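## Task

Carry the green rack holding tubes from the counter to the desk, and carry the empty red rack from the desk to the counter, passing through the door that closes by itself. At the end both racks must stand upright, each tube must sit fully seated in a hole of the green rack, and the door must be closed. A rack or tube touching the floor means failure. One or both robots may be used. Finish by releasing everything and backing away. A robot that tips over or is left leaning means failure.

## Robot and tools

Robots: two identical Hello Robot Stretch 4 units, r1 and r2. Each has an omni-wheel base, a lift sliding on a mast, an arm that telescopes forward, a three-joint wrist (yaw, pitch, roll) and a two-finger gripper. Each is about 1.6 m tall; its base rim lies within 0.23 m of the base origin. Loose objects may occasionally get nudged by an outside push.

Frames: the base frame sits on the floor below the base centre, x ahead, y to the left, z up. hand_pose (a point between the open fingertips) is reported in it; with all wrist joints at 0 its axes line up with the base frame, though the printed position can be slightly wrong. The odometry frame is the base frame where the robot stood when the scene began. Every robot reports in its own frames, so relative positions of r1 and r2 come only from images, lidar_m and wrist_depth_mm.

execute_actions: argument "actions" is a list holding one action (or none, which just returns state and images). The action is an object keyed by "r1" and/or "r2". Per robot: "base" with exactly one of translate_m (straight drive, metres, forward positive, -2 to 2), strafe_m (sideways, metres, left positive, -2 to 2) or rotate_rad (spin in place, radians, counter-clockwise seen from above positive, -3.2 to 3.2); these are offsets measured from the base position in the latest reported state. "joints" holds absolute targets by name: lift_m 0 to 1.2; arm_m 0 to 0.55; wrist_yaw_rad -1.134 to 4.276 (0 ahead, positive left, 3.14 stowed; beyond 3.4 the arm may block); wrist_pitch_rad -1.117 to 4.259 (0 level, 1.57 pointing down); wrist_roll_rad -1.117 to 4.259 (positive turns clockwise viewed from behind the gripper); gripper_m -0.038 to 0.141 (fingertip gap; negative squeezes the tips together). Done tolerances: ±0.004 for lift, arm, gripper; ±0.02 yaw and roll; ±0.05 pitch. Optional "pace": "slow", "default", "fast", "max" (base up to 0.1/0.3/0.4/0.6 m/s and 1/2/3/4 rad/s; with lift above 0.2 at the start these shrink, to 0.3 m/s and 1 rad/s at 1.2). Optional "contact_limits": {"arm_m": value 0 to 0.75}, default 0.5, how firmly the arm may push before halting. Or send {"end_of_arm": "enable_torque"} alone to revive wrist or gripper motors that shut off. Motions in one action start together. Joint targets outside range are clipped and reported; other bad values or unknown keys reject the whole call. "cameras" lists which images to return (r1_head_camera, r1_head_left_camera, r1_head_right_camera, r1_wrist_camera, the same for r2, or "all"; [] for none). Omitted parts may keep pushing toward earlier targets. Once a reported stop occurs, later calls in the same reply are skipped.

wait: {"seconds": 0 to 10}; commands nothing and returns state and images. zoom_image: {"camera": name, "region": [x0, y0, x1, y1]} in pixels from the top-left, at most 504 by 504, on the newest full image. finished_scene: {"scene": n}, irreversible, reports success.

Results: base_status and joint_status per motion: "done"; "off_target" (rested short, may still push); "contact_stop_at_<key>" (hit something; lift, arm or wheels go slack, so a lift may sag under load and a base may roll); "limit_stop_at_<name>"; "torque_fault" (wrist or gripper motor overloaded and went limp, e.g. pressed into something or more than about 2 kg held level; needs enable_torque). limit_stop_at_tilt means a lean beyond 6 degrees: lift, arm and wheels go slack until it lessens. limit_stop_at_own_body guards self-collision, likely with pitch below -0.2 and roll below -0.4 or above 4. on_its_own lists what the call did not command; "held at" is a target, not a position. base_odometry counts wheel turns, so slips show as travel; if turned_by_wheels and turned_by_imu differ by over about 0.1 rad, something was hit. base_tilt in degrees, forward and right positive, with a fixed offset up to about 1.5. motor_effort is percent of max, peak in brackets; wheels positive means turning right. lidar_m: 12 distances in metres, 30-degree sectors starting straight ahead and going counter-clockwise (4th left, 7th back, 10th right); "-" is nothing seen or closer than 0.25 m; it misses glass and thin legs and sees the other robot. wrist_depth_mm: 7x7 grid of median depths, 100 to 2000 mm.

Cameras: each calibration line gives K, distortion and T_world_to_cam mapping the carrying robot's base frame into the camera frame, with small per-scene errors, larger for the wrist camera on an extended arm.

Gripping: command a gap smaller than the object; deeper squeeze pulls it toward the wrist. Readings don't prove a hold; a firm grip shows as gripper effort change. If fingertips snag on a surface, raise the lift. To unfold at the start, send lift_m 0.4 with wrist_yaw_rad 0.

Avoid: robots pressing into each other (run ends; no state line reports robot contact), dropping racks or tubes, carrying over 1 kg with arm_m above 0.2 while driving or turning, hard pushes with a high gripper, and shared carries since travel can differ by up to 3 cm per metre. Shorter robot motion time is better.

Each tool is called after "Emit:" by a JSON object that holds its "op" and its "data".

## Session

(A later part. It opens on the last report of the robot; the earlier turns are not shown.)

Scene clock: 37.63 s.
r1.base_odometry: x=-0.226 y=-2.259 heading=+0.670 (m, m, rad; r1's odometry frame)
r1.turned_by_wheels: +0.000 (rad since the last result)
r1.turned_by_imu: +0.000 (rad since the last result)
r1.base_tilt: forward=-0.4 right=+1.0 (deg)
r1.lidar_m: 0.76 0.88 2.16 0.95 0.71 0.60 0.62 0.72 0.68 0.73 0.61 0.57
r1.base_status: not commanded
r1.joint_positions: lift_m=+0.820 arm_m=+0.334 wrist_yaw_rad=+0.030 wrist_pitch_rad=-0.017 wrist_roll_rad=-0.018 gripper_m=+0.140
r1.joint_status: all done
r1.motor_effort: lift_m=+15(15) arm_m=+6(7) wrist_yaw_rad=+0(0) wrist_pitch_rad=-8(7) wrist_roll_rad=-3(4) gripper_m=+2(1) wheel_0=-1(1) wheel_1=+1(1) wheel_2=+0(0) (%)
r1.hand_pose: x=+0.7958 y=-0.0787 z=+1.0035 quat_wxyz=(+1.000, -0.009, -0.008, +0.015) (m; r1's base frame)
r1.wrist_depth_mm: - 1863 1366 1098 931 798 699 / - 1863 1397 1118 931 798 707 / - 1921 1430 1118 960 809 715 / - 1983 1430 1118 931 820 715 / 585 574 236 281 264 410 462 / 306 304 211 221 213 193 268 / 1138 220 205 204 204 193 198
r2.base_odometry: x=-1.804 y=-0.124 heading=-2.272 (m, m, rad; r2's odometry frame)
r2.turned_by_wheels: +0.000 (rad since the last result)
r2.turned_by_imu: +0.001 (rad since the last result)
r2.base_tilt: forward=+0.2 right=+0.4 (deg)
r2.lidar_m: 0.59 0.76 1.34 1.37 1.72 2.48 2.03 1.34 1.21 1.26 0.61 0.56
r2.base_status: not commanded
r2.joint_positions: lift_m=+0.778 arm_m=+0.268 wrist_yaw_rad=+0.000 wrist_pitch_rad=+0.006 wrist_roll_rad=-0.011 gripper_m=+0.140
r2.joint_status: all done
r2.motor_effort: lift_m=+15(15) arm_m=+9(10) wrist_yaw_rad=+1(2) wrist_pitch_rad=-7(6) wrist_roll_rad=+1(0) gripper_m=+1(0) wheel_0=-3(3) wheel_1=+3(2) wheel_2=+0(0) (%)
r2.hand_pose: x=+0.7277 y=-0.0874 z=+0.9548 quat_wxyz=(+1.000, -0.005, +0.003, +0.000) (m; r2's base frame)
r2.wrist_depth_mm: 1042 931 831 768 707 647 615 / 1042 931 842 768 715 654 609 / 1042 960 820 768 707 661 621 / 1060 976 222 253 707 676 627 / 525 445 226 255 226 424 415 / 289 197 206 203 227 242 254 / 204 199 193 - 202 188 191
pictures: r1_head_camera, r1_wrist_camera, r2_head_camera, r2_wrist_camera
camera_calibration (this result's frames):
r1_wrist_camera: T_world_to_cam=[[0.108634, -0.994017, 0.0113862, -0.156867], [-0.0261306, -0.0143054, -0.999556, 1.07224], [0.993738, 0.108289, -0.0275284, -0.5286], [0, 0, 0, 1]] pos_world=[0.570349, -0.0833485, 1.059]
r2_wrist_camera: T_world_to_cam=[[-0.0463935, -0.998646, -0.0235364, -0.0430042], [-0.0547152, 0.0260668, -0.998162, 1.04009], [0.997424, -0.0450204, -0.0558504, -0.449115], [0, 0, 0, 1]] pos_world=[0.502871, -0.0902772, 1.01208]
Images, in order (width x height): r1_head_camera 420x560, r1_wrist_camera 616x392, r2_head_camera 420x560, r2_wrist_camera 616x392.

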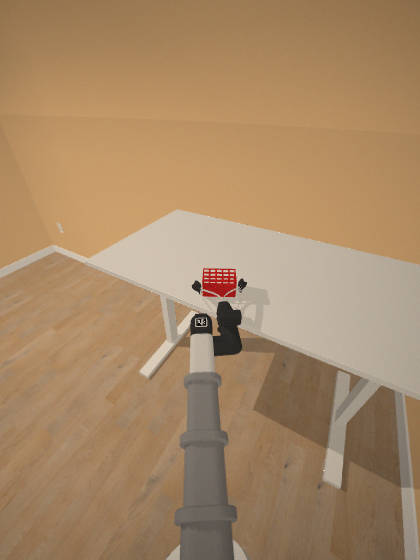

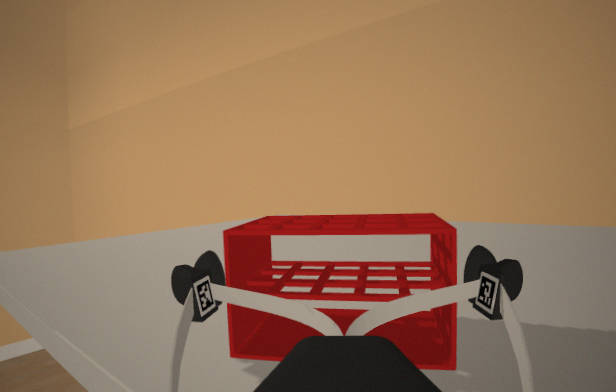

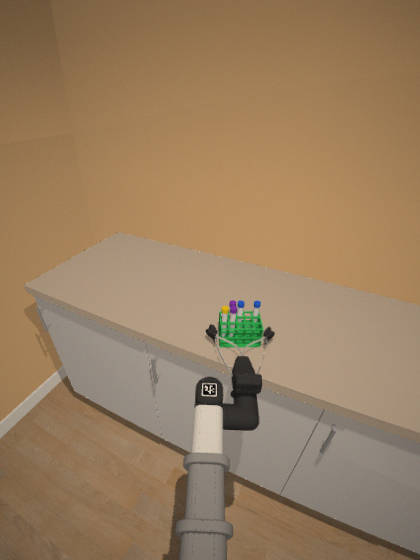

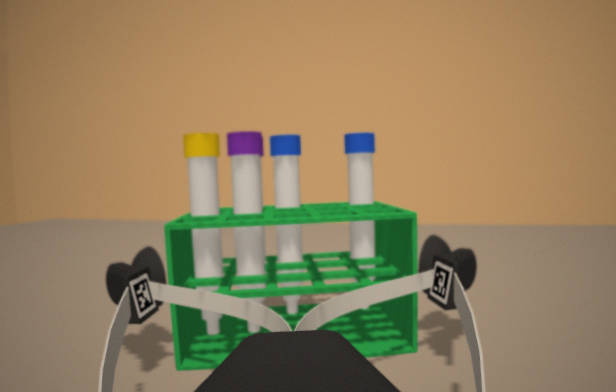

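Emit:
{"op": "execute_actions", "data": {"actions": [{"r1":{"joints":{"arm_m":0.355},"pace":"slow"},"r2":{"joints":{"arm_m":0.287},"pace":"slow"}}], "cameras": []}}

Emit:
{"op": "execute_actions", "data": {"actions": [{"r1":{"joints":{"gripper_m":0.05}},"r2":{"joints":{"gripper_m":0.05}}}], "cameras": []}}

Emit:
{"op": "execute_actions", "data": {"actions": [{"r1":{"joints":{"lift_m":0.87}},"r2":{"joints":{"lift_m":0.87}}}], "cameras": ["r1_head_camera","r1_wrist_camera","r2_head_camera","r2_wrist_camera"]}}

Scene clock: 40.73 s.
r1.base_odometry: x=-0.226 y=-2.259 heading=+0.671 (m, m, rad; r1's odometry frame)
r1.turned_by_wheels: +0.001 (rad since the last result)
r1.turned_by_imu: +0.004 (rad since the last result)
r1.base_tilt: forward=-0.1 right=+0.8 (deg)
r1.lidar_m: 0.67 0.88 2.13 0.96 0.70 0.60 0.64 0.71 0.68 0.74 0.63 0.59
r1.base_status: not commanded
r1.joint_positions: lift_m=+0.820 arm_m=+0.353 wrist_yaw_rad=+0.024 wrist_pitch_rad=-0.014 wrist_roll_rad=-0.017 gripper_m=+0.140
r1.joint_status: all done
r1.on_its_own: wrist_yaw_rad is at rest, and its effort (+16) is outside its rest range (-13 to +13)
r1.motor_effort: lift_m=+15(15) arm_m=+14(14) wrist_yaw_rad=+16(22) wrist_pitch_rad=-15(15) wrist_roll_rad=-8(9) gripper_m=-2(0) wheel_0=+11(11) wheel_1=+6(6) wheel_2=-5(5) (%)
r1.hand_pose: x=+0.8140 y=-0.0806 z=+1.0027 quat_wxyz=(+1.000, -0.008, -0.007, +0.012) (m; r1's base frame)
r1.wrist_depth_mm: - 1808 1336 1098 917 778 699 / - 1863 1397 1098 917 788 699 / - 1863 1397 1138 931 798 699 / - 1921 1397 1098 917 809 707 / 585 564 236 274 263 208 452 / 304 303 205 218 212 190 265 / 236 219 202 200 201 189 195
r2.base_odometry: x=-1.804 y=-0.124 heading=-2.272 (m, m, rad; r2's odometry frame)
r2.turned_by_wheels: +0.000 (rad since the last result)
r2.turned_by_imu: +0.001 (rad since the last result)
r2.base_tilt: forward=+0.1 right=+0.4 (deg)
r2.lidar_m: 0.61 0.73 1.34 1.37 1.71 2.48 2.02 1.31 1.22 1.24 0.61 0.54
r2.base_status: not commanded
r2.joint_positions: lift_m=+0.778 arm_m=+0.285 wrist_yaw_rad=+0.000 wrist_pitch_rad=+0.006 wrist_roll_rad=-0.011 gripper_m=+0.140
r2.joint_status: all done
r2.motor_effort: lift_m=+15(15) arm_m=+9(9) wrist_yaw_rad=+0(2) wrist_pitch_rad=-6(6) wrist_roll_rad=+1(1) gripper_m=+2(2) wheel_0=-3(4) wheel_1=+2(3) wheel_2=+0(0) (%)
r2.hand_pose: x=+0.7447 y=-0.0874 z=+0.9548 quat_wxyz=(+1.000, -0.005, +0.003, +0.000) (m; r2's base frame)
r2.wrist_depth_mm: 991 904 820 741 683 634 597 / 1008 917 831 750 699 640 609 / 1025 917 809 759 699 647 603 / 1042 931 222 251 691 661 615 / 521 449 224 257 233 424 415 / 289 198 202 200 209 239 255 / 204 199 194 - 199 188 191
pictures: none
No camera images: the call's "cameras" was empty. Leave "cameras" out to get every camera's image.

Scene clock: 42.63 s.
r1.base_odometry: x=-0.226 y=-2.259 heading=+0.671 (m, m, rad; r1's odometry frame)
r1.turned_by_wheels: +0.000 (rad since the last result)
r1.turned_by_imu: +0.000 (rad since the last result)
r1.base_tilt: forward=-0.1 right=+1.1 (deg)
r1.lidar_m: 0.77 0.88 2.13 0.96 0.71 0.58 0.64 0.72 0.69 0.74 0.61 0.59
r1.base_status: not commanded
r1.joint_positions: lift_m=+0.820 arm_m=+0.353 wrist_yaw_rad=+0.024 wrist_pitch_rad=-0.014 wrist_roll_rad=-0.017 gripper_m=+0.051
r1.joint_status: all done
r1.on_its_own: wrist_yaw_rad is at rest, and its effort (+19) is outside its rest range (-13 to +13)
r1.motor_effort: lift_m=+15(15) arm_m=+13(12) wrist_yaw_rad=+19(17) wrist_pitch_rad=-16(15) wrist_roll_rad=-9(8) gripper_m=-30(29) wheel_0=+11(11) wheel_1=+6(6) wheel_2=-5(5) (%)
r1.hand_pose: x=+0.8140 y=-0.0806 z=+1.0027 quat_wxyz=(+1.000, -0.008, -0.007, +0.012) (m; r1's base frame)
r1.wrist_depth_mm: - 1808 1366 1098 917 778 699 / - 1808 1397 1118 917 788 699 / - 1863 1397 1118 931 798 715 / - 1921 1430 1098 917 798 707 / 580 564 233 394 427 209 452 / 304 277 182 238 232 169 259 / 235 204 197 123 132 188 196
r2.base_odometry: x=-1.804 y=-0.124 heading=-2.272 (m, m, rad; r2's odometry frame)
r2.turned_by_wheels: +0.000 (rad since the last result)
r2.turned_by_imu: +0.001 (rad since the last result)
r2.base_tilt: forward=+0.3 right=+0.4 (deg)
r2.lidar_m: 0.59 0.72 1.33 1.37 1.73 2.45 2.02 1.34 1.22 1.22 0.62 0.55
r2.base_status: not commanded
r2.joint_positions: lift_m=+0.778 arm_m=+0.285 wrist_yaw_rad=+0.000 wrist_pitch_rad=+0.006 wrist_roll_rad=-0.011 gripper_m=+0.051
r2.joint_status: all done
r2.motor_effort: lift_m=+15(15) arm_m=+9(9) wrist_yaw_rad=+0(1) wrist_pitch_rad=-7(6) wrist_roll_rad=+1(0) gripper_m=-30(38) wheel_0=-3(3) wheel_1=+2(2) wheel_2=+0(0) (%)
r2.hand_pose: x=+0.7448 y=-0.0874 z=+0.9548 quat_wxyz=(+1.000, -0.005, +0.003, +0.000) (m; r2's base frame)
r2.wrist_depth_mm: 991 904 820 759 691 640 597 / 1025 917 820 750 691 640 603 / 1025 917 203 759 683 647 609 / 1060 946 202 248 236 654 609 / 521 442 204 250 228 430 415 / 287 170 204 231 197 178 254 / 186 198 182 - 185 195 -
pictures: none
No camera images: the call's "cameras" was empty. Leave "cameras" out to get every camera's image.

Scene clock: 44.03 s.
r1.base_odometry: x=-0.226 y=-2.259 heading=+0.670 (m, m, rad; r1's odometry frame)
r1.turned_by_wheels: -0.001 (rad since the last result)
r1.turned_by_imu: -0.001 (rad since the last result)
r1.base_tilt: forward=-0.2 right=+1.0 (deg)
r1.lidar_m: 0.64 0.87 2.18 0.96 0.71 0.60 0.64 0.73 0.69 0.73 0.62 0.59
r1.base_status: not commanded
r1.joint_positions: lift_m=+0.869 arm_m=+0.354 wrist_yaw_rad=+0.030 wrist_pitch_rad=-0.015 wrist_roll_rad=-0.018 gripper_m=+0.051
r1.joint_status: all done
r1.motor_effort: lift_m=+27(28) arm_m=+6(13) wrist_yaw_rad=+1(19) wrist_pitch_rad=-11(22) wrist_roll_rad=-4(9) gripper_m=-31(32) wheel_0=-1(11) wheel_1=+0(6) wheel_2=-1(5) (%)
r1.hand_pose: x=+0.8158 y=-0.0788 z=+1.0522 quat_wxyz=(+1.000, -0.009, -0.008, +0.015) (m; r1's base frame)
r1.wrist_depth_mm: - 1808 1366 1098 917 778 683 / - 1808 1366 1098 917 778 699 / - 1808 1397 1118 931 798 699 / - 1921 1397 1098 917 798 707 / - 1756 233 580 634 210 676 / 449 410 181 238 232 169 387 / 312 303 198 124 132 265 290
r2.base_odometry: x=-1.804 y=-0.124 heading=-2.272 (m, m, rad; r2's odometry frame)
r2.turned_by_wheels: +0.000 (rad since the last result)
r2.turned_by_imu: +0.000 (rad since the last result)
r2.base_tilt: forward=+0.2 right=+0.3 (deg)
r2.lidar_m: 0.57 0.70 1.34 1.34 1.73 2.47 2.00 1.33 1.22 1.26 0.56 0.56
r2.base_status: not commanded
r2.joint_positions: lift_m=+0.870 arm_m=+0.285 wrist_yaw_rad=+0.000 wrist_pitch_rad=+0.007 wrist_roll_rad=-0.011 gripper_m=+0.051
r2.joint_status: all done
r2.motor_effort: lift_m=+23(22) arm_m=+9(9) wrist_yaw_rad=+0(1) wrist_pitch_rad=-8(10) wrist_roll_rad=+0(1) gripper_m=-28(33) wheel_0=-3(3) wheel_1=+3(2) wheel_2=+0(0) (%)
r2.hand_pose: x=+0.7448 y=-0.0874 z=+1.0459 quat_wxyz=(+1.000, -0.005, +0.004, +0.000) (m; r2's base frame)
r2.wrist_depth_mm: 991 904 831 741 691 634 597 / 1025 917 831 759 699 647 609 / 1025 931 204 750 676 654 609 / 1042 946 204 249 249 654 615 / 1008 842 204 250 229 654 621 / 554 170 205 232 197 178 484 / 355 382 181 - 186 370 362
pictures: r1_head_camera, r1_wrist_camera, r2_head_camera, r2_wrist_camera
camera_calibration (this result's frames):
r1_wrist_camera: T_world_to_cam=[[0.108354, -0.994051, 0.0110775, -0.159133], [-0.0274546, -0.0141311, -0.999523, 1.12245], [0.993733, 0.107998, -0.0288224, -0.545813], [0, 0, 0, 1]] pos_world=[0.590452, -0.0833781, 1.10795]
r2_wrist_camera: T_world_to_cam=[[-0.046422, -0.998646, -0.0234879, -0.0401018], [-0.0557552, 0.0260669, -0.998104, 1.13262], [0.997365, -0.0450244, -0.0568897, -0.459888], [0, 0, 0, 1]] pos_world=[0.519964, -0.0902774, 1.10336]
Images, in order (width x height): r1_head_camera 420x560, r1_wrist_camera 616x392, r2_head_camera 420x560, r2_wrist_camera 616x392.

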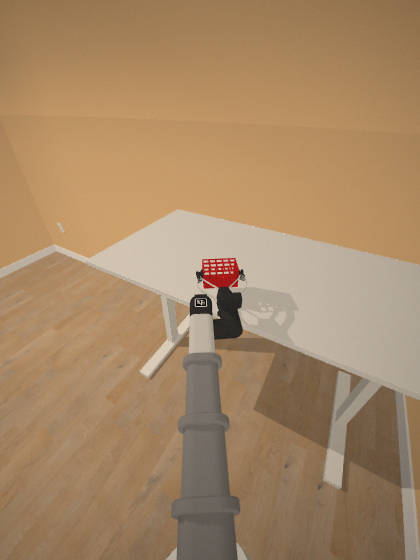

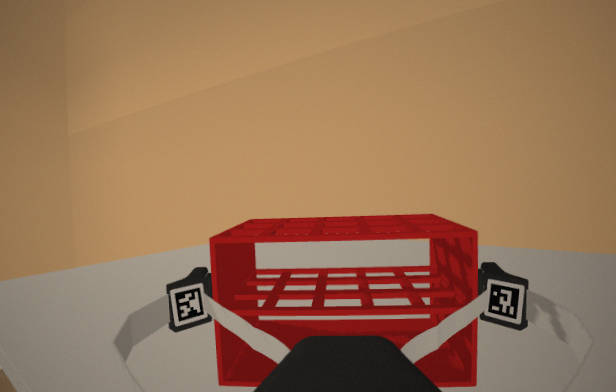

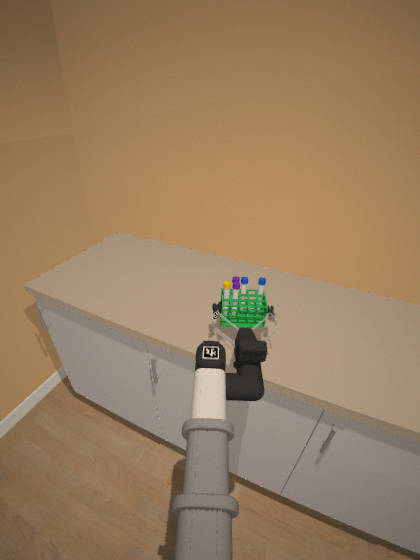

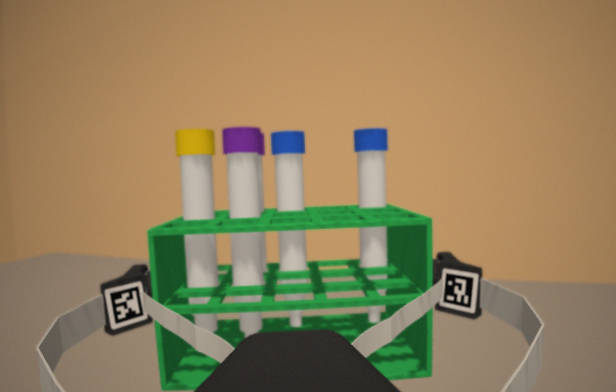

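Emit:
{"op": "execute_actions", "data": {"actions": [{"r1":{"base":{"rotate_rad":-0.53},"joints":{"arm_m":0,"wrist_yaw_rad":0}},"r2":{"base":{"rotate_rad":-2.06},"joints":{"arm_m":0},"pace":"slow"}}], "cameras": []}}

Emit:
{"op": "execute_actions", "data": {"actions": [{"r1":{"base":{"strafe_m":0.53}},"r2":{"base":{"translate_m":-0.85}}}], "cameras": []}}

Emit:
{"op": "execute_actions", "data": {"actions": [{"r1":{"base":{"translate_m":-0.7},"pace":"slow"},"r2":{"base":{"strafe_m":-2.0}}}], "cameras": ["r1_head_left_camera","r1_head_right_camera","r2_head_camera","r2_head_left_camera"]}}

Scene clock: 50.80 s.
r1.base_odometry: x=-0.226 y=-2.259 heading=+0.140 (m, m, rad; r1's odometry frame)
r1.turned_by_wheels: -0.530 (rad since the last result)
r1.turned_by_imu: -0.525 (rad since the last result)
r1.base_tilt: forward=-0.3 right=+1.1 (deg)
r1.lidar_m: 0.42 0.63 0.86 2.21 0.97 0.69 0.58 0.61 0.73 0.69 0.73 0.62
r1.base_status: done
r1.joint_positions: lift_m=+0.870 arm_m=+0.001 wrist_yaw_rad=+0.000 wrist_pitch_rad=-0.016 wrist_roll_rad=-0.018 gripper_m=+0.051
r1.joint_status: all done
r1.motor_effort: lift_m=+26(27) arm_m=-6(5) wrist_yaw_rad=+0(8) wrist_pitch_rad=-10(11) wrist_roll_rad=-4(4) gripper_m=-28(32) wheel_0=-1(6) wheel_1=+0(5) wheel_2=-1(7) (%)
r1.hand_pose: x=+0.4604 y=-0.0874 z=+1.0522 quat_wxyz=(+1.000, -0.009, -0.008, +0.000) (m; r1's base frame)
r1.wrist_depth_mm: 1281 1229 1205 1182 1138 1098 1060 / 1308 1255 1229 1160 1160 1098 1060 / 1281 1255 1229 1182 1160 1118 1078 / 1336 1281 1229 1205 1160 1138 1098 / 866 854 233 597 647 209 691 / 455 418 182 237 232 169 394 / 1366 1308 198 123 132 357 1098
r2.base_odometry: x=-1.804 y=-0.124 heading=+1.953 (m, m, rad; r2's odometry frame)
r2.turned_by_wheels: -2.059 (rad since the last result)
r2.turned_by_imu: -2.050 (rad since the last result)
r2.base_tilt: forward=+0.2 right=+0.4 (deg)
r2.lidar_m: 0.42 1.26 0.61 0.56 0.58 0.76 1.32 1.38 1.81 2.47 1.95 0.46
r2.base_status: done
r2.joint_positions: lift_m=+0.870 arm_m=+0.002 wrist_yaw_rad=+0.000 wrist_pitch_rad=+0.007 wrist_roll_rad=-0.011 gripper_m=+0.051
r2.joint_status: all done
r2.motor_effort: lift_m=+23(23) arm_m=-9(9) wrist_yaw_rad=+2(1) wrist_pitch_rad=-8(9) wrist_roll_rad=+0(1) gripper_m=-33(28) wheel_0=+6(11) wheel_1=+4(10) wheel_2=+7(10) (%)
r2.hand_pose: x=+0.4610 y=-0.0875 z=+1.0458 quat_wxyz=(+1.000, -0.005, +0.004, +0.000) (m; r2's base frame)
r2.wrist_depth_mm: 931 960 1008 1025 1060 1078 1098 / 931 976 1008 1025 1060 1098 1138 / 946 976 205 1042 1078 1098 1138 / 976 991 203 249 237 1098 1138 / 960 991 204 250 228 1098 1160 / 960 170 204 232 197 177 1160 / 976 1008 181 - 186 1138 1205
pictures: none
No camera images: the call's "cameras" was empty. Leave "cameras" out to get every camera's image.

Scene clock: 55.10 s.
r1.base_odometry: x=-0.300 y=-1.734 heading=+0.140 (m, m, rad; r1's odometry frame)
r1.turned_by_wheels: +0.000 (rad since the last result)
r1.turned_by_imu: +0.001 (rad since the last result)
r1.base_tilt: forward=+0.0 right=+1.0 (deg)
r1.lidar_m: 0.41 0.63 2.03 2.18 0.83 0.69 0.66 0.69 0.85 1.23 0.86 0.61
r1.base_status: done
r1.joint_positions: lift_m=+0.870 arm_m=+0.001 wrist_yaw_rad=+0.000 wrist_pitch_rad=-0.016 wrist_roll_rad=-0.018 gripper_m=+0.051
r1.joint_status: not commanded
r1.motor_effort: lift_m=+26(26) arm_m=-6(5) wrist_yaw_rad=-2(2) wrist_pitch_rad=-10(10) wrist_roll_rad=-3(3) gripper_m=-30(32) wheel_0=+0(8) wheel_1=-2(8) wheel_2=+0(1) (%)
r1.hand_pose: x=+0.4604 y=-0.0874 z=+1.0523 quat_wxyz=(+1.000, -0.009, -0.008, +0.000) (m; r1's base frame)
r1.wrist_depth_mm: 1281 1255 1205 1182 1160 1118 1098 / 1308 1281 1229 1205 1160 1138 1098 / 1336 1281 1229 1205 1182 1138 1098 / 1336 1281 1229 1205 1182 1160 1098 / 1366 854 233 597 640 210 676 / 455 427 181 238 232 169 394 / 1366 1336 198 124 132 368 1138
r2.base_odometry: x=-1.488 y=-0.913 heading=+1.952 (m, m, rad; r2's odometry frame)
r2.turned_by_wheels: -0.001 (rad since the last result)
r2.turned_by_imu: +0.004 (rad since the last result)
r2.base_tilt: forward=+0.2 right=+0.4 (deg)
r2.lidar_m: 0.41 0.80 0.53 0.47 0.52 0.54 0.48 0.51 0.68 1.52 2.62 0.48
r2.base_status: done
r2.joint_positions: lift_m=+0.870 arm_m=+0.002 wrist_yaw_rad=+0.000 wrist_pitch_rad=+0.007 wrist_roll_rad=-0.011 gripper_m=+0.051
r2.joint_status: not commanded
r2.motor_effort: lift_m=+22(23) arm_m=-9(9) wrist_yaw_rad=+2(2) wrist_pitch_rad=-11(8) wrist_roll_rad=+1(1) gripper_m=-34(31) wheel_0=-6(12) wheel_1=-4(10) wheel_2=+3(11) (%)
r2.hand_pose: x=+0.4610 y=-0.0874 z=+1.0459 quat_wxyz=(+1.000, -0.005, +0.004, +0.000) (m; r2's base frame)
r2.wrist_depth_mm: 1708 1808 1863 1863 1921 1983 - / 1661 1808 1863 1921 - - - / 1756 1808 205 1921 1983 - - / 1756 1808 203 249 237 - - / 1229 1863 205 250 229 - - / 1060 170 205 232 196 178 - / 1008 1808 181 - 186 - -
pictures: none
No camera images: the call's "cameras" was empty. Leave "cameras" out to get every camera's image.

Scene clock: 63.37 s.
r1.base_odometry: x=-0.992 y=-1.832 heading=+0.140 (m, m, rad; r1's odometry frame)
r1.turned_by_wheels: +0.000 (rad since the last result)
r1.turned_by_imu: -0.010 (rad since the last result)
r1.base_tilt: forward=-0.1 right=+1.1 (deg)
r1.lidar_m: 0.44 1.35 2.61 0.30 0.25 - 0.25 0.27 1.26 0.36 1.28 1.33
r1.base_status: done
r1.joint_positions: lift_m=+0.870 arm_m=+0.001 wrist_yaw_rad=+0.000 wrist_pitch_rad=-0.016 wrist_roll_rad=-0.018 gripper_m=+0.051
r1.joint_status: not commanded
r1.motor_effort: lift_m=+24(25) arm_m=-5(6) wrist_yaw_rad=+0(6) wrist_pitch_rad=-10(10) wrist_roll_rad=-4(4) gripper_m=-32(32) wheel_0=-14(16) wheel_1=-4(23) wheel_2=+16(25) (%)
r1.hand_pose: x=+0.4603 y=-0.0874 z=+1.0524 quat_wxyz=(+1.000, -0.009, -0.008, +0.000) (m; r1's base frame)
r1.wrist_depth_mm: - 1983 1983 1921 1863 1808 1756 / - - 1983 1863 1863 1808 1756 / - - 1983 1921 1863 1808 1756 / - - 1983 1921 1863 1808 1708 / - - 233 1921 1921 210 1430 / - - 182 238 232 169 1430 / - - 199 123 132 1863 1397
r2.base_odometry: x=+0.368 y=-0.169 heading=+1.952 (m, m, rad; r2's odometry frame)
r2.turned_by_wheels: +0.000 (rad since the last result)
r2.turned_by_imu: -0.008 (rad since the last result)
r2.base_tilt: forward=+0.1 right=+0.3 (deg)
r2.lidar_m: 0.43 1.89 2.69 2.13 0.53 0.35 0.31 0.32 0.43 0.58 0.60 0.46
r2.base_status: done
r2.joint_positions: lift_m=+0.870 arm_m=+0.002 wrist_yaw_rad=+0.000 wrist_pitch_rad=+0.007 wrist_roll_rad=-0.011 gripper_m=+0.051
r2.joint_status: not commanded
r2.motor_effort: lift_m=+22(22) arm_m=-9(9) wrist_yaw_rad=+1(1) wrist_pitch_rad=-8(9) wrist_roll_rad=+1(0) gripper_m=-31(32) wheel_0=+5(14) wheel_1=-3(13) wheel_2=+0(1) (%)
r2.hand_pose: x=+0.4610 y=-0.0874 z=+1.0459 quat_wxyz=(+1.000, -0.005, +0.004, +0.000) (m; r2's base frame)
r2.wrist_depth_mm: 1708 1661 1983 - 1366 809 609 / 1756 1708 1983 - 1366 820 621 / 1808 1661 202 - 1160 854 621 / 1863 1708 204 249 238 854 621 / 1756 1708 204 250 228 809 634 / 1863 170 204 231 197 177 634 / 1921 1708 182 - 186 866 615
pictures: r1_head_left_camera, r1_head_right_camera, r2_head_camera, r2_head_left_camera
Images, in order (width x height): r1_head_left_camera 420x672, r1_head_right_camera 420x672, r2_head_camera 420x560, r2_head_left_camera 420x672.

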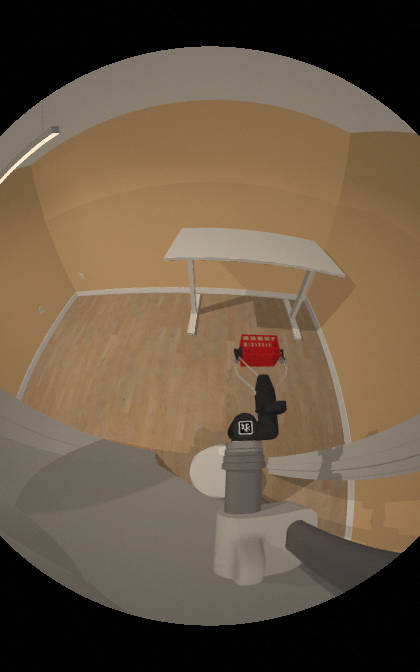

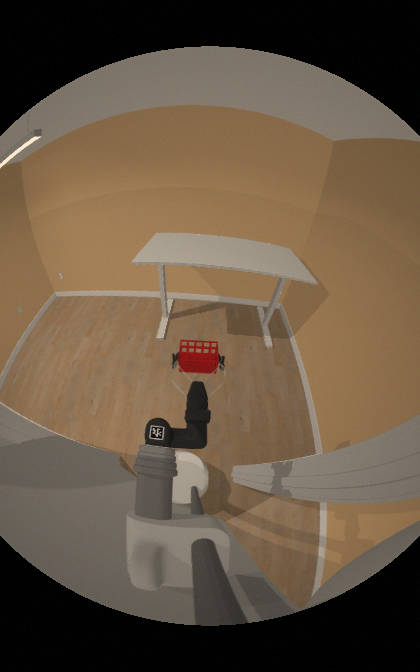

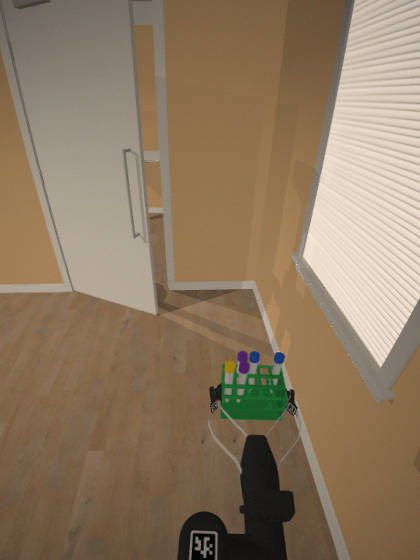

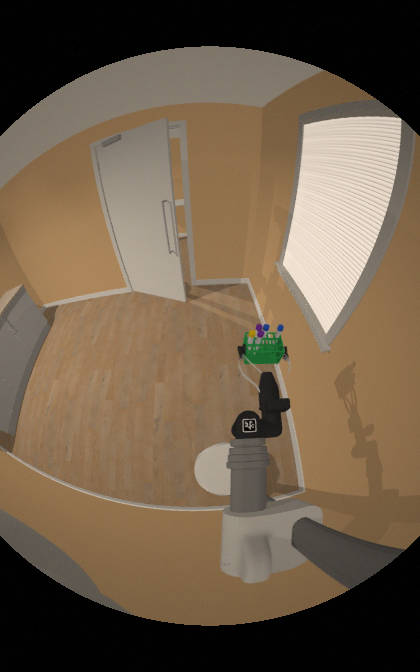

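Emit:
{"op": "execute_actions", "data": {"actions": [{"r1":{"base":{"translate_m":-0.55},"pace":"slow"},"r2":{"base":{"rotate_rad":0.09},"pace":"slow"}}], "cameras": []}}

Emit:
{"op": "execute_actions", "data": {"actions": [{"r1":{"base":{"strafe_m":0.4},"pace":"slow"}}], "cameras": ["r1_head_left_camera","r1_head_right_camera","r2_head_camera","r2_head_left_camera"]}}

Scene clock: 71.57 s.
r1.base_odometry: x=-1.537 y=-1.908 heading=+0.139 (m, m, rad; r1's odometry frame)
r1.turned_by_wheels: +0.000 (rad since the last result)
r1.turned_by_imu: -0.096 (rad since the last result)
r1.base_tilt: forward=-0.1 right=+1.1 (deg)
r1.lidar_m: 0.43 0.59 0.26 0.25 - 0.25 0.34 1.46 1.33 1.26 0.78 0.66
r1.base_status: done
r1.joint_positions: lift_m=+0.870 arm_m=+0.001 wrist_yaw_rad=+0.000 wrist_pitch_rad=-0.016 wrist_roll_rad=-0.018 gripper_m=+0.051
r1.joint_status: not commanded
r1.motor_effort: lift_m=+25(25) arm_m=-5(5) wrist_yaw_rad=-1(0) wrist_pitch_rad=-10(11) wrist_roll_rad=-3(4) gripper_m=-32(31) wheel_0=-11(22) wheel_1=+1(12) wheel_2=+4(23) (%)
r1.hand_pose: x=+0.4603 y=-0.0874 z=+1.0524 quat_wxyz=(+1.000, -0.009, -0.008, +0.000) (m; r1's base frame)
r1.wrist_depth_mm: - - - - - - 1708 / - - - - - - 1661 / - - - - - - 1756 / - - - - - - 1756 / - - 233 - - 210 1756 / - - 182 238 232 169 1618 / - - 198 123 132 1983 1863
r2.base_odometry: x=+0.368 y=-0.169 heading=+2.041 (m, m, rad; r2's odometry frame)
r2.turned_by_wheels: +0.088 (rad since the last result)
r2.turned_by_imu: +0.091 (rad since the last result)
r2.base_tilt: forward=+0.2 right=+0.4 (deg)
r2.lidar_m: 0.40 1.58 2.59 1.35 0.47 0.34 0.30 0.32 0.45 0.59 0.61 0.45
r2.base_status: done
r2.joint_positions: lift_m=+0.870 arm_m=+0.002 wrist_yaw_rad=+0.000 wrist_pitch_rad=+0.007 wrist_roll_rad=-0.011 gripper_m=+0.051
r2.joint_status: not commanded
r2.motor_effort: lift_m=+22(22) arm_m=-9(9) wrist_yaw_rad=+0(0) wrist_pitch_rad=-10(10) wrist_roll_rad=+1(0) gripper_m=-31(30) wheel_0=-8(9) wheel_1=-6(10) wheel_2=-6(11) (%)
r2.hand_pose: x=+0.4610 y=-0.0874 z=+1.0459 quat_wxyz=(+1.000, -0.005, +0.004, +0.000) (m; r2's base frame)
r2.wrist_depth_mm: 1537 - - - 1808 991 715 / 1576 - - - 1863 1008 707 / 1499 - 204 - 1576 1025 715 / 1537 - 204 249 238 1042 732 / 1618 1464 204 250 228 960 723 / 1336 170 204 231 196 177 707 / 1205 - 181 - 185 1060 732
pictures: none
No camera images: the call's "cameras" was empty. Leave "cameras" out to get every camera's image.

Scene clock: 76.77 s.
r1.base_odometry: x=-1.592 y=-1.513 heading=+0.139 (m, m, rad; r1's odometry frame)
r1.turned_by_wheels: +0.000 (rad since the last result)
r1.turned_by_imu: -0.008 (rad since the last result)
r1.base_tilt: forward=-0.2 right=+1.0 (deg)
r1.lidar_m: 0.41 0.25 0.25 - 0.25 0.35 2.13 1.68 1.68 1.60 0.91 1.94
r1.base_status: done
r1.joint_positions: lift_m=+0.870 arm_m=+0.001 wrist_yaw_rad=+0.000 wrist_pitch_rad=-0.016 wrist_roll_rad=-0.018 gripper_m=+0.051
r1.joint_status: not commanded
r1.motor_effort: lift_m=+23(24) arm_m=-5(4) wrist_yaw_rad=+1(9) wrist_pitch_rad=-10(11) wrist_roll_rad=-3(3) gripper_m=-34(32) wheel_0=-19(30) wheel_1=+20(32) wheel_2=-5(15) (%)
r1.hand_pose: x=+0.4602 y=-0.0874 z=+1.0525 quat_wxyz=(+1.000, -0.009, -0.008, +0.000) (m; r1's base frame)
r1.wrist_depth_mm: 307 - - - - - - / 309 - - - - - - / 300 - - - - - - / 298 - - - - - - / 297 - 233 1983 - 209 - / 298 - 182 238 232 168 1983 / 296 - 198 124 132 1983 -
r2.base_odometry: x=+0.368 y=-0.169 heading=+2.041 (m, m, rad; r2's odometry frame)
r2.turned_by_wheels: +0.000 (rad since the last result)
r2.turned_by_imu: +0.002 (rad since the last result)
r2.base_tilt: forward=+0.2 right=+0.5 (deg)
r2.lidar_m: 0.43 1.83 1.95 1.41 0.48 0.33 0.32 0.34 0.47 0.60 0.61 0.48
r2.base_status: not commanded
r2.joint_positions: lift_m=+0.870 arm_m=+0.002 wrist_yaw_rad=+0.000 wrist_pitch_rad=+0.007 wrist_roll_rad=-0.011 gripper_m=+0.051
r2.joint_status: not commanded
r2.motor_effort: lift_m=+22(22) arm_m=-9(9) wrist_yaw_rad=+0(0) wrist_pitch_rad=-10(10) wrist_roll_rad=+0(0) gripper_m=-35(32) wheel_0=-7(8) wheel_1=-6(6) wheel_2=-6(6) (%)
r2.hand_pose: x=+0.4610 y=-0.0874 z=+1.0459 quat_wxyz=(+1.000, -0.005, +0.004, +0.000) (m; r2's base frame)
r2.wrist_depth_mm: 1921 - - - 1808 976 707 / 1921 - - - 1808 1008 707 / 1983 - 204 - 1499 1008 715 / 1708 - 204 249 238 1025 715 / 1863 - 204 249 228 976 732 / 1708 170 204 231 197 178 707 / 1708 - 181 - 186 1042 732
pictures: r1_head_left_camera, r1_head_right_camera, r2_head_camera, r2_head_left_camera
Images, in order (width x height): r1_head_left_camera 420x672, r1_head_right_camera 420x672, r2_head_camera 420x560, r2_head_left_camera 420x672.

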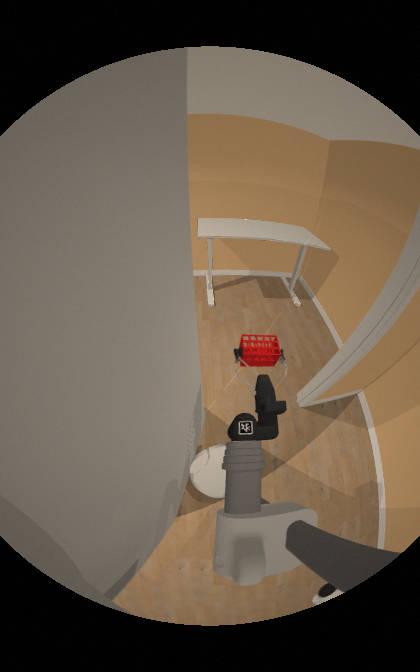

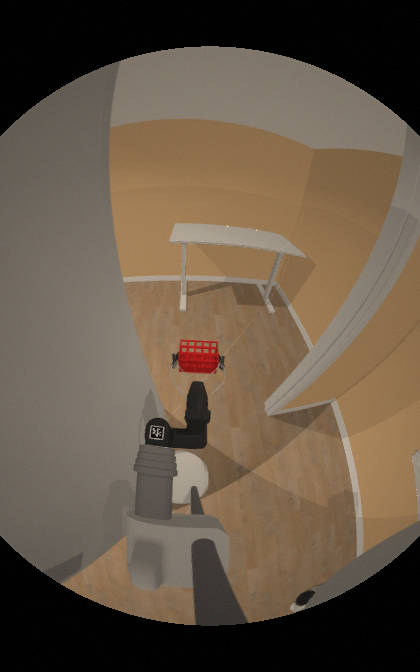

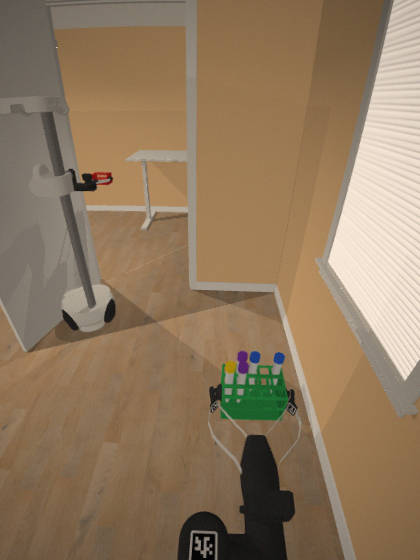

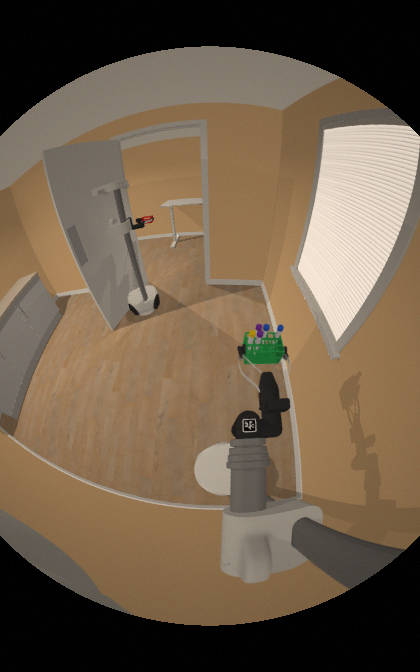

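Emit:
{"op": "execute_actions", "data": {"actions": [{"r1":{"base":{"rotate_rad":-3.05},"pace":"slow"}}], "cameras": []}}

Emit:
{"op": "execute_actions", "data": {"actions": [{"r1":{"base":{"translate_m":0.3},"pace":"slow"},"r2":{"base":{"translate_m":0.9}}}], "cameras": ["r1_head_left_camera","r1_head_right_camera","r2_head_camera","r2_head_left_camera"]}}

Scene clock: 82.40 s.
r1.base_odometry: x=-1.592 y=-1.514 heading=-2.911 (m, m, rad; r1's odometry frame)
r1.turned_by_wheels: -3.050 (rad since the last result)
r1.turned_by_imu: -3.018 (rad since the last result)
r1.base_tilt: forward=-0.4 right=+1.1 (deg)
r1.lidar_m: 0.43 1.63 1.62 1.59 0.91 1.93 0.41 0.25 - - 0.25 0.43
r1.base_status: done
r1.joint_positions: lift_m=+0.870 arm_m=+0.001 wrist_yaw_rad=+0.000 wrist_pitch_rad=-0.016 wrist_roll_rad=-0.018 gripper_m=+0.051
r1.joint_status: not commanded
r1.motor_effort: lift_m=+23(23) arm_m=-4(5) wrist_yaw_rad=+2(4) wrist_pitch_rad=-10(11) wrist_roll_rad=-4(4) gripper_m=-31(32) wheel_0=+3(18) wheel_1=-3(27) wheel_2=+3(17) (%)
r1.hand_pose: x=+0.4600 y=-0.0874 z=+1.0525 quat_wxyz=(+1.000, -0.009, -0.008, +0.000) (m; r1's base frame)
r1.wrist_depth_mm: - 1983 - 1983 1921 1863 1808 / - 1983 - 1983 1921 1808 1808 / - - 1983 - 1921 1921 1808 / 1921 - - 1921 1983 1921 1863 / - - 234 - 1983 210 1921 / - - 182 239 232 169 1863 / - 1863 199 123 132 1983 1863
r2.base_odometry: x=+0.368 y=-0.169 heading=+2.041 (m, m, rad; r2's odometry frame)
r2.turned_by_wheels: +0.000 (rad since the last result)
r2.turned_by_imu: +0.002 (rad since the last result)
r2.base_tilt: forward=+0.1 right=+0.4 (deg)
r2.lidar_m: 0.42 1.63 2.62 1.37 0.44 0.31 0.29 0.33 0.47 0.57 0.61 0.46
r2.base_status: not commanded
r2.joint_positions: lift_m=+0.870 arm_m=+0.002 wrist_yaw_rad=+0.000 wrist_pitch_rad=+0.007 wrist_roll_rad=-0.011 gripper_m=+0.051
r2.joint_status: not commanded
r2.motor_effort: lift_m=+22(22) arm_m=-9(9) wrist_yaw_rad=+1(1) wrist_pitch_rad=-8(7) wrist_roll_rad=+2(0) gripper_m=-32(29) wheel_0=-7(8) wheel_1=-6(6) wheel_2=-6(6) (%)
r2.hand_pose: x=+0.4610 y=-0.0874 z=+1.0459 quat_wxyz=(+1.000, -0.005, +0.004, +0.000) (m; r2's base frame)
r2.wrist_depth_mm: 1863 - - - 1808 976 723 / 1863 - - - 1921 1008 715 / 1863 - 204 - 1499 1025 715 / 1921 - 203 248 237 1042 723 / 1863 - 204 250 228 976 732 / 1808 170 204 231 197 178 707 / 1708 - 181 - 186 1078 732
pictures: none
No camera images: the call's "cameras" was empty. Leave "cameras" out to get every camera's image.

Scene clock: 86.90 s.
r1.base_odometry: x=-1.884 y=-1.582 heading=-2.911 (m, m, rad; r1's odometry frame)
r1.turned_by_wheels: +0.000 (rad since the last result)
r1.turned_by_imu: -0.001 (rad since the last result)
r1.base_tilt: forward=-0.2 right=+0.9 (deg)
r1.lidar_m: 0.44 1.92 0.94 1.00 1.09 1.12 0.51 0.25 0.25 - 0.25 1.92
r1.base_status: done
r1.joint_positions: lift_m=+0.870 arm_m=+0.001 wrist_yaw_rad=+0.000 wrist_pitch_rad=-0.016 wrist_roll_rad=-0.018 gripper_m=+0.051
r1.joint_status: not commanded
r1.motor_effort: lift_m=+23(23) arm_m=-4(4) wrist_yaw_rad=+0(1) wrist_pitch_rad=-10(10) wrist_roll_rad=-3(5) gripper_m=-32(30) wheel_0=+3(6) wheel_1=-2(4) wheel_2=-3(5) (%)
r1.hand_pose: x=+0.4600 y=-0.0874 z=+1.0525 quat_wxyz=(+1.000, -0.009, -0.008, +0.000) (m; r1's base frame)
r1.wrist_depth_mm: 1756 1708 1618 1661 1576 1576 1499 / 1808 1708 1708 1618 1618 1537 1537 / 1808 1756 1708 1661 1618 1576 1537 / 1808 1756 1756 1661 1661 1576 1537 / 1808 1756 234 1661 1661 210 1576 / 1808 1756 182 238 232 169 1576 / 1863 1808 198 124 132 1618 1576
r2.base_odometry: x=-0.040 y=+0.633 heading=+2.042 (m, m, rad; r2's odometry frame)
r2.turned_by_wheels: +0.001 (rad since the last result)
r2.turned_by_imu: -0.002 (rad since the last result)
r2.base_tilt: forward=+0.2 right=+0.5 (deg)
r2.lidar_m: 0.42 1.57 0.92 0.98 1.80 1.30 1.21 0.87 0.58 0.54 0.55 0.47
r2.base_status: done
r2.joint_positions: lift_m=+0.870 arm_m=+0.002 wrist_yaw_rad=+0.000 wrist_pitch_rad=+0.007 wrist_roll_rad=-0.011 gripper_m=+0.051
r2.joint_status: not commanded
r2.motor_effort: lift_m=+22(22) arm_m=-9(9) wrist_yaw_rad=+1(1) wrist_pitch_rad=-8(8) wrist_roll_rad=+0(0) gripper_m=-33(31) wheel_0=+7(11) wheel_1=+5(7) wheel_2=-3(16) (%)
r2.hand_pose: x=+0.4610 y=-0.0874 z=+1.0459 quat_wxyz=(+1.000, -0.005, +0.004, +0.000) (m; r2's base frame)
r2.wrist_depth_mm: - - 1118 1160 1138 960 699 / - - 1118 1138 1160 991 707 / - - 204 1138 1160 1008 707 / - - 203 249 1182 1025 715 / - - 205 250 229 960 723 / - 170 205 231 197 177 723 / - - 182 - 186 1042 723
pictures: r1_head_left_camera, r1_head_right_camera, r2_head_camera, r2_head_left_camera
Images, in order (width x height): r1_head_left_camera 420x672, r1_head_right_camera 420x672, r2_head_camera 420x560, r2_head_left_camera 420x672.

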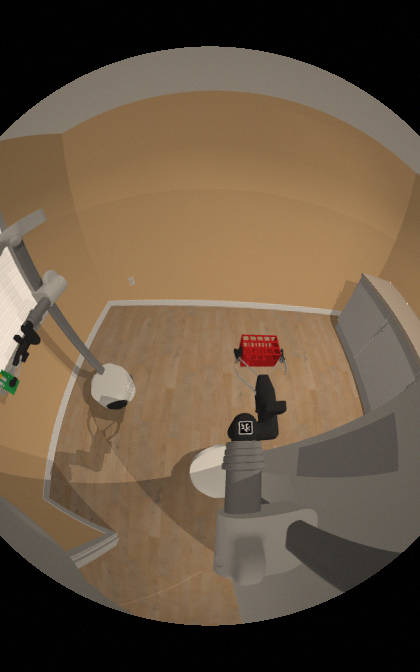

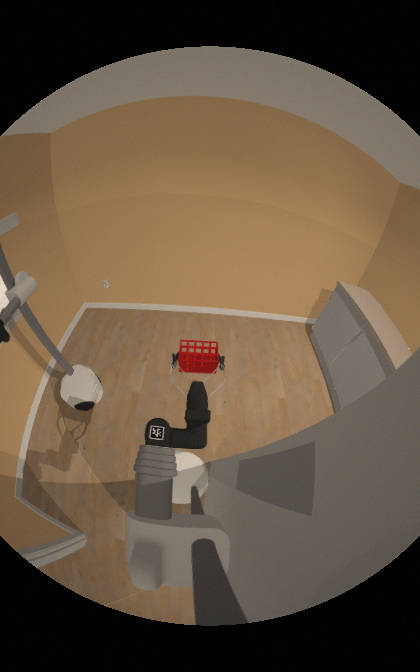

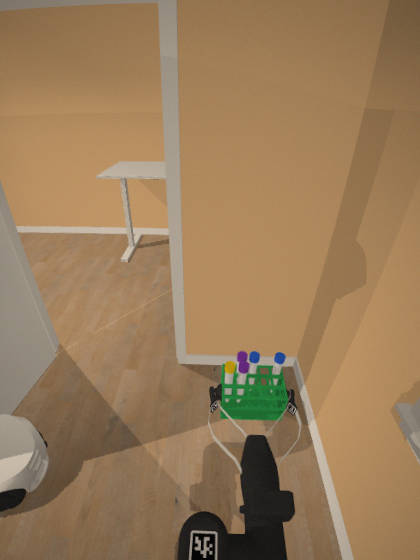

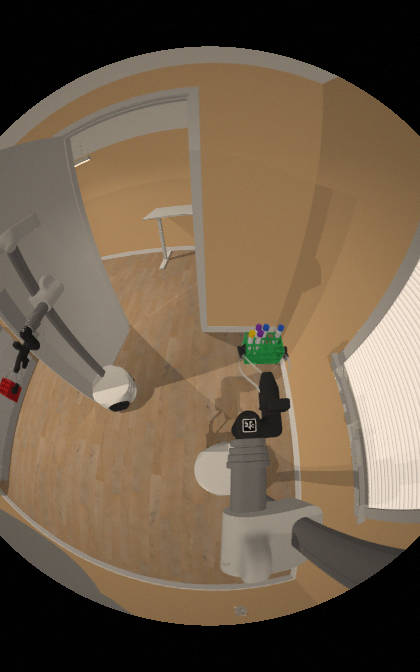

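Emit:
{"op": "execute_actions", "data": {"actions": [{"r2":{"base":{"rotate_rad":0.4},"pace":"slow"}}], "cameras": []}}

Emit:
{"op": "execute_actions", "data": {"actions": [{"r2":{"base":{"translate_m":1.55}}}], "cameras": []}}

Emit:
{"op": "execute_actions", "data": {"actions": [{"r2":{"base":{"rotate_rad":-0.36},"pace":"slow"}}], "cameras": ["r2_head_camera","r2_head_left_camera"]}}

Scene clock: 90.43 s.
r1.base_odometry: x=-1.884 y=-1.582 heading=-2.911 (m, m, rad; r1's odometry frame)
r1.turned_by_wheels: +0.000 (rad since the last result)
r1.turned_by_imu: +0.000 (rad since the last result)
r1.base_tilt: forward=-0.2 right=+1.1 (deg)
r1.lidar_m: 0.42 1.91 0.90 0.84 1.08 1.10 0.51 0.26 0.25 - 0.25 1.90
r1.base_status: not commanded
r1.joint_positions: lift_m=+0.870 arm_m=+0.001 wrist_yaw_rad=+0.000 wrist_pitch_rad=-0.016 wrist_roll_rad=-0.018 gripper_m=+0.051
r1.joint_status: not commanded
r1.motor_effort: lift_m=+23(23) arm_m=-4(4) wrist_yaw_rad=+0(1) wrist_pitch_rad=-10(10) wrist_roll_rad=-3(4) gripper_m=-31(33) wheel_0=+3(3) wheel_1=-2(2) wheel_2=-3(3) (%)
r1.hand_pose: x=+0.4600 y=-0.0874 z=+1.0525 quat_wxyz=(+1.000, -0.009, -0.008, +0.000) (m; r1's base frame)
r1.wrist_depth_mm: 1756 1708 1618 1618 1618 1576 1537 / 1756 1708 1661 1661 1618 1537 1499 / 1756 1756 1708 1661 1618 1618 1537 / 1808 1756 1708 1661 1618 1576 1537 / 1808 1808 232 1661 1618 210 1537 / 1808 1808 181 237 232 169 1537 / 1863 1808 198 124 132 1618 1576
r2.base_odometry: x=-0.040 y=+0.633 heading=+2.440 (m, m, rad; r2's odometry frame)
r2.turned_by_wheels: +0.399 (rad since the last result)
r2.turned_by_imu: +0.399 (rad since the last result)
r2.base_tilt: forward=+0.1 right=+0.5 (deg)
r2.lidar_m: 0.42 0.93 0.98 2.06 1.34 1.20 1.01 0.60 0.53 0.55 0.70 0.43
r2.base_status: done
r2.joint_positions: lift_m=+0.870 arm_m=+0.002 wrist_yaw_rad=+0.000 wrist_pitch_rad=+0.007 wrist_roll_rad=-0.011 gripper_m=+0.051
r2.joint_status: not commanded
r2.motor_effort: lift_m=+22(22) arm_m=-9(9) wrist_yaw_rad=+2(1) wrist_pitch_rad=-9(10) wrist_roll_rad=+0(0) gripper_m=-30(32) wheel_0=-7(10) wheel_1=-5(9) wheel_2=-5(6) (%)
r2.hand_pose: x=+0.4610 y=-0.0874 z=+1.0459 quat_wxyz=(+1.000, -0.005, +0.004, +0.000) (m; r2's base frame)
r2.wrist_depth_mm: 1160 1430 - - 1078 1025 946 / 1182 1464 - - 1078 1042 960 / 1205 1397 205 - 1098 1025 960 / 1160 1430 202 250 237 1025 976 / 1160 1308 204 250 228 1042 976 / 1118 170 205 231 196 177 991 / 1078 1336 181 - 186 1060 991
pictures: none
No camera images: the call's "cameras" was empty. Leave "cameras" out to get every camera's image.

Scene clock: 97.10 s.
r1.base_odometry: x=-1.884 y=-1.582 heading=-2.911 (m, m, rad; r1's odometry frame)
r1.turned_by_wheels: +0.000 (rad since the last result)
r1.turned_by_imu: +0.001 (rad since the last result)
r1.base_tilt: forward=-0.3 right=+1.2 (deg)
r1.lidar_m: 0.43 1.91 1.59 1.56 1.09 0.70 0.50 0.25 0.25 - 0.25 1.90
r1.base_status: not commanded
r1.joint_positions: lift_m=+0.870 arm_m=+0.001 wrist_yaw_rad=+0.000 wrist_pitch_rad=-0.016 wrist_roll_rad=-0.018 gripper_m=+0.051
r1.joint_status: not commanded
r1.motor_effort: lift_m=+23(23) arm_m=-4(3) wrist_yaw_rad=-1(1) wrist_pitch_rad=-10(10) wrist_roll_rad=-3(4) gripper_m=-29(32) wheel_0=+3(3) wheel_1=-2(2) wheel_2=-3(3) (%)
r1.hand_pose: x=+0.4600 y=-0.0874 z=+1.0525 quat_wxyz=(+1.000, -0.009, -0.008, +0.000) (m; r1's base frame)
r1.wrist_depth_mm: 1808 1708 1661 1618 1618 1537 1537 / 1808 1708 1708 1618 1576 1537 1537 / 1756 1756 1661 1661 1576 1537 1537 / 1808 1756 1708 1661 1618 1537 1576 / 1863 1756 233 1661 1618 209 1576 / 1808 1808 182 238 233 169 1576 / 1863 1808 198 123 132 1618 1576
r2.base_odometry: x=-1.224 y=+1.633 heading=+2.441 (m, m, rad; r2's odometry frame)
r2.turned_by_wheels: +0.001 (rad since the last result)
r2.turned_by_imu: -0.004 (rad since the last result)
r2.base_tilt: forward=+0.1 right=+0.5 (deg)
r2.lidar_m: 0.41 2.62 0.51 0.49 0.68 0.71 1.91 1.28 0.33 0.33 1.41 0.48
r2.base_status: done
r2.joint_positions: lift_m=+0.870 arm_m=+0.002 wrist_yaw_rad=+0.000 wrist_pitch_rad=+0.007 wrist_roll_rad=-0.011 gripper_m=+0.051
r2.joint_status: not commanded
r2.motor_effort: lift_m=+22(22) arm_m=-9(9) wrist_yaw_rad=+0(0) wrist_pitch_rad=-9(9) wrist_roll_rad=-1(1) gripper_m=-33(33) wheel_0=+6(12) wheel_1=+4(11) wheel_2=-4(18) (%)
r2.hand_pose: x=+0.4610 y=-0.0874 z=+1.0459 quat_wxyz=(+1.000, -0.005, +0.004, +0.000) (m; r2's base frame)
r2.wrist_depth_mm: - - - 1921 1808 1661 1499 / - - - 1983 1756 1661 1576 / - - 204 1863 1808 1708 1618 / - - 203 249 250 1618 1537 / - - 205 251 229 1708 1576 / - 170 206 231 197 177 1618 / - - 182 - 186 1756 1576
pictures: none
No camera images: the call's "cameras" was empty. Leave "cameras" out to get every camera's image.

Scene clock: 98.57 s.
r1.base_odometry: x=-1.884 y=-1.582 heading=-2.911 (m, m, rad; r1's odometry frame)
r1.turned_by_wheels: +0.000 (rad since the last result)
r1.turned_by_imu: +0.000 (rad since the last result)
r1.base_tilt: forward=-0.3 right=+0.9 (deg)
r1.lidar_m: 0.41 1.91 1.64 1.55 1.09 0.69 0.53 0.26 0.25 - 0.25 1.88
r1.base_status: not commanded
r1.joint_positions: lift_m=+0.870 arm_m=+0.001 wrist_yaw_rad=+0.000 wrist_pitch_rad=-0.016 wrist_roll_rad=-0.018 gripper_m=+0.051
r1.joint_status: not commanded
r1.motor_effort: lift_m=+23(23) arm_m=-4(4) wrist_yaw_rad=-2(2) wrist_pitch_rad=-9(10) wrist_roll_rad=-4(3) gripper_m=-32(34) wheel_0=+3(3) wheel_1=-2(2) wheel_2=-3(3) (%)
r1.hand_pose: x=+0.4600 y=-0.0874 z=+1.0525 quat_wxyz=(+1.000, -0.009, -0.008, +0.000) (m; r1's base frame)
r1.wrist_depth_mm: 1756 1756 1708 1618 1576 1537 1499 / 1756 1756 1661 1661 1618 1576 1537 / 1808 1708 1708 1661 1618 1576 1537 / 1808 1756 1708 1661 1618 1618 1537 / 1808 1808 233 1661 1618 210 1576 / 1808 1808 182 238 232 168 1576 / 1863 1756 198 124 132 1618 1576
r2.base_odometry: x=-1.224 y=+1.633 heading=+2.082 (m, m, rad; r2's odometry frame)
r2.turned_by_wheels: -0.358 (rad since the last result)
r2.turned_by_imu: -0.357 (rad since the last result)
r2.base_tilt: forward=+0.1 right=+0.4 (deg)
r2.lidar_m: 0.43 1.32 2.64 0.49 0.51 0.70 2.65 1.59 1.22 0.33 1.22 0.49
r2.base_status: done
r2.joint_positions: lift_m=+0.870 arm_m=+0.002 wrist_yaw_rad=+0.000 wrist_pitch_rad=+0.007 wrist_roll_rad=-0.011 gripper_m=+0.051
r2.joint_status: not commanded
r2.motor_effort: lift_m=+22(22) arm_m=-9(9) wrist_yaw_rad=+1(2) wrist_pitch_rad=-10(10) wrist_roll_rad=-1(0) gripper_m=-31(31) wheel_0=+8(11) wheel_1=+7(10) wheel_2=+5(8) (%)
r2.hand_pose: x=+0.4610 y=-0.0874 z=+1.0459 quat_wxyz=(+1.000, -0.005, +0.004, +0.000) (m; r2's base frame)
r2.wrist_depth_mm: 1808 1863 1808 1863 1863 1863 1537 / 1808 1808 1863 1808 1921 1863 1618 / 1863 1808 204 1921 1863 1863 1618 / 1863 1863 204 248 238 1863 1537 / 1921 1118 204 250 228 1921 1661 / 1921 170 205 231 196 177 1661 / 1921 1921 182 - 186 1983 1576
pictures: r2_head_camera, r2_head_left_camera
Images, in order (width x height): r2_head_camera 420x560, r2_head_left_camera 420x672.

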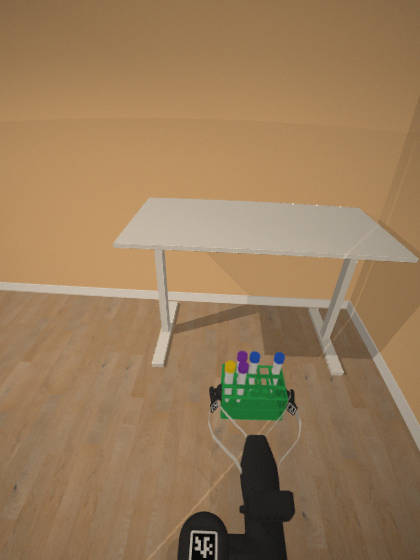

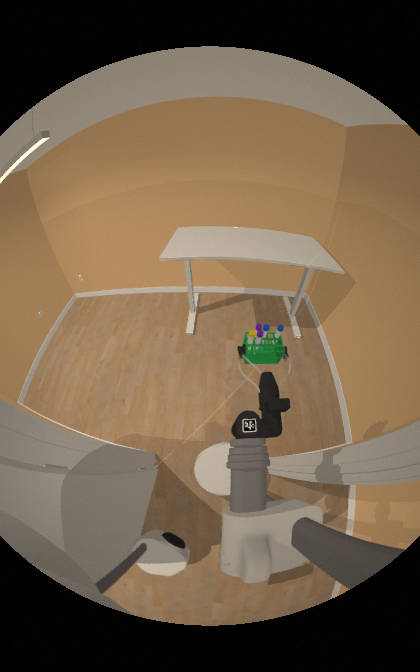

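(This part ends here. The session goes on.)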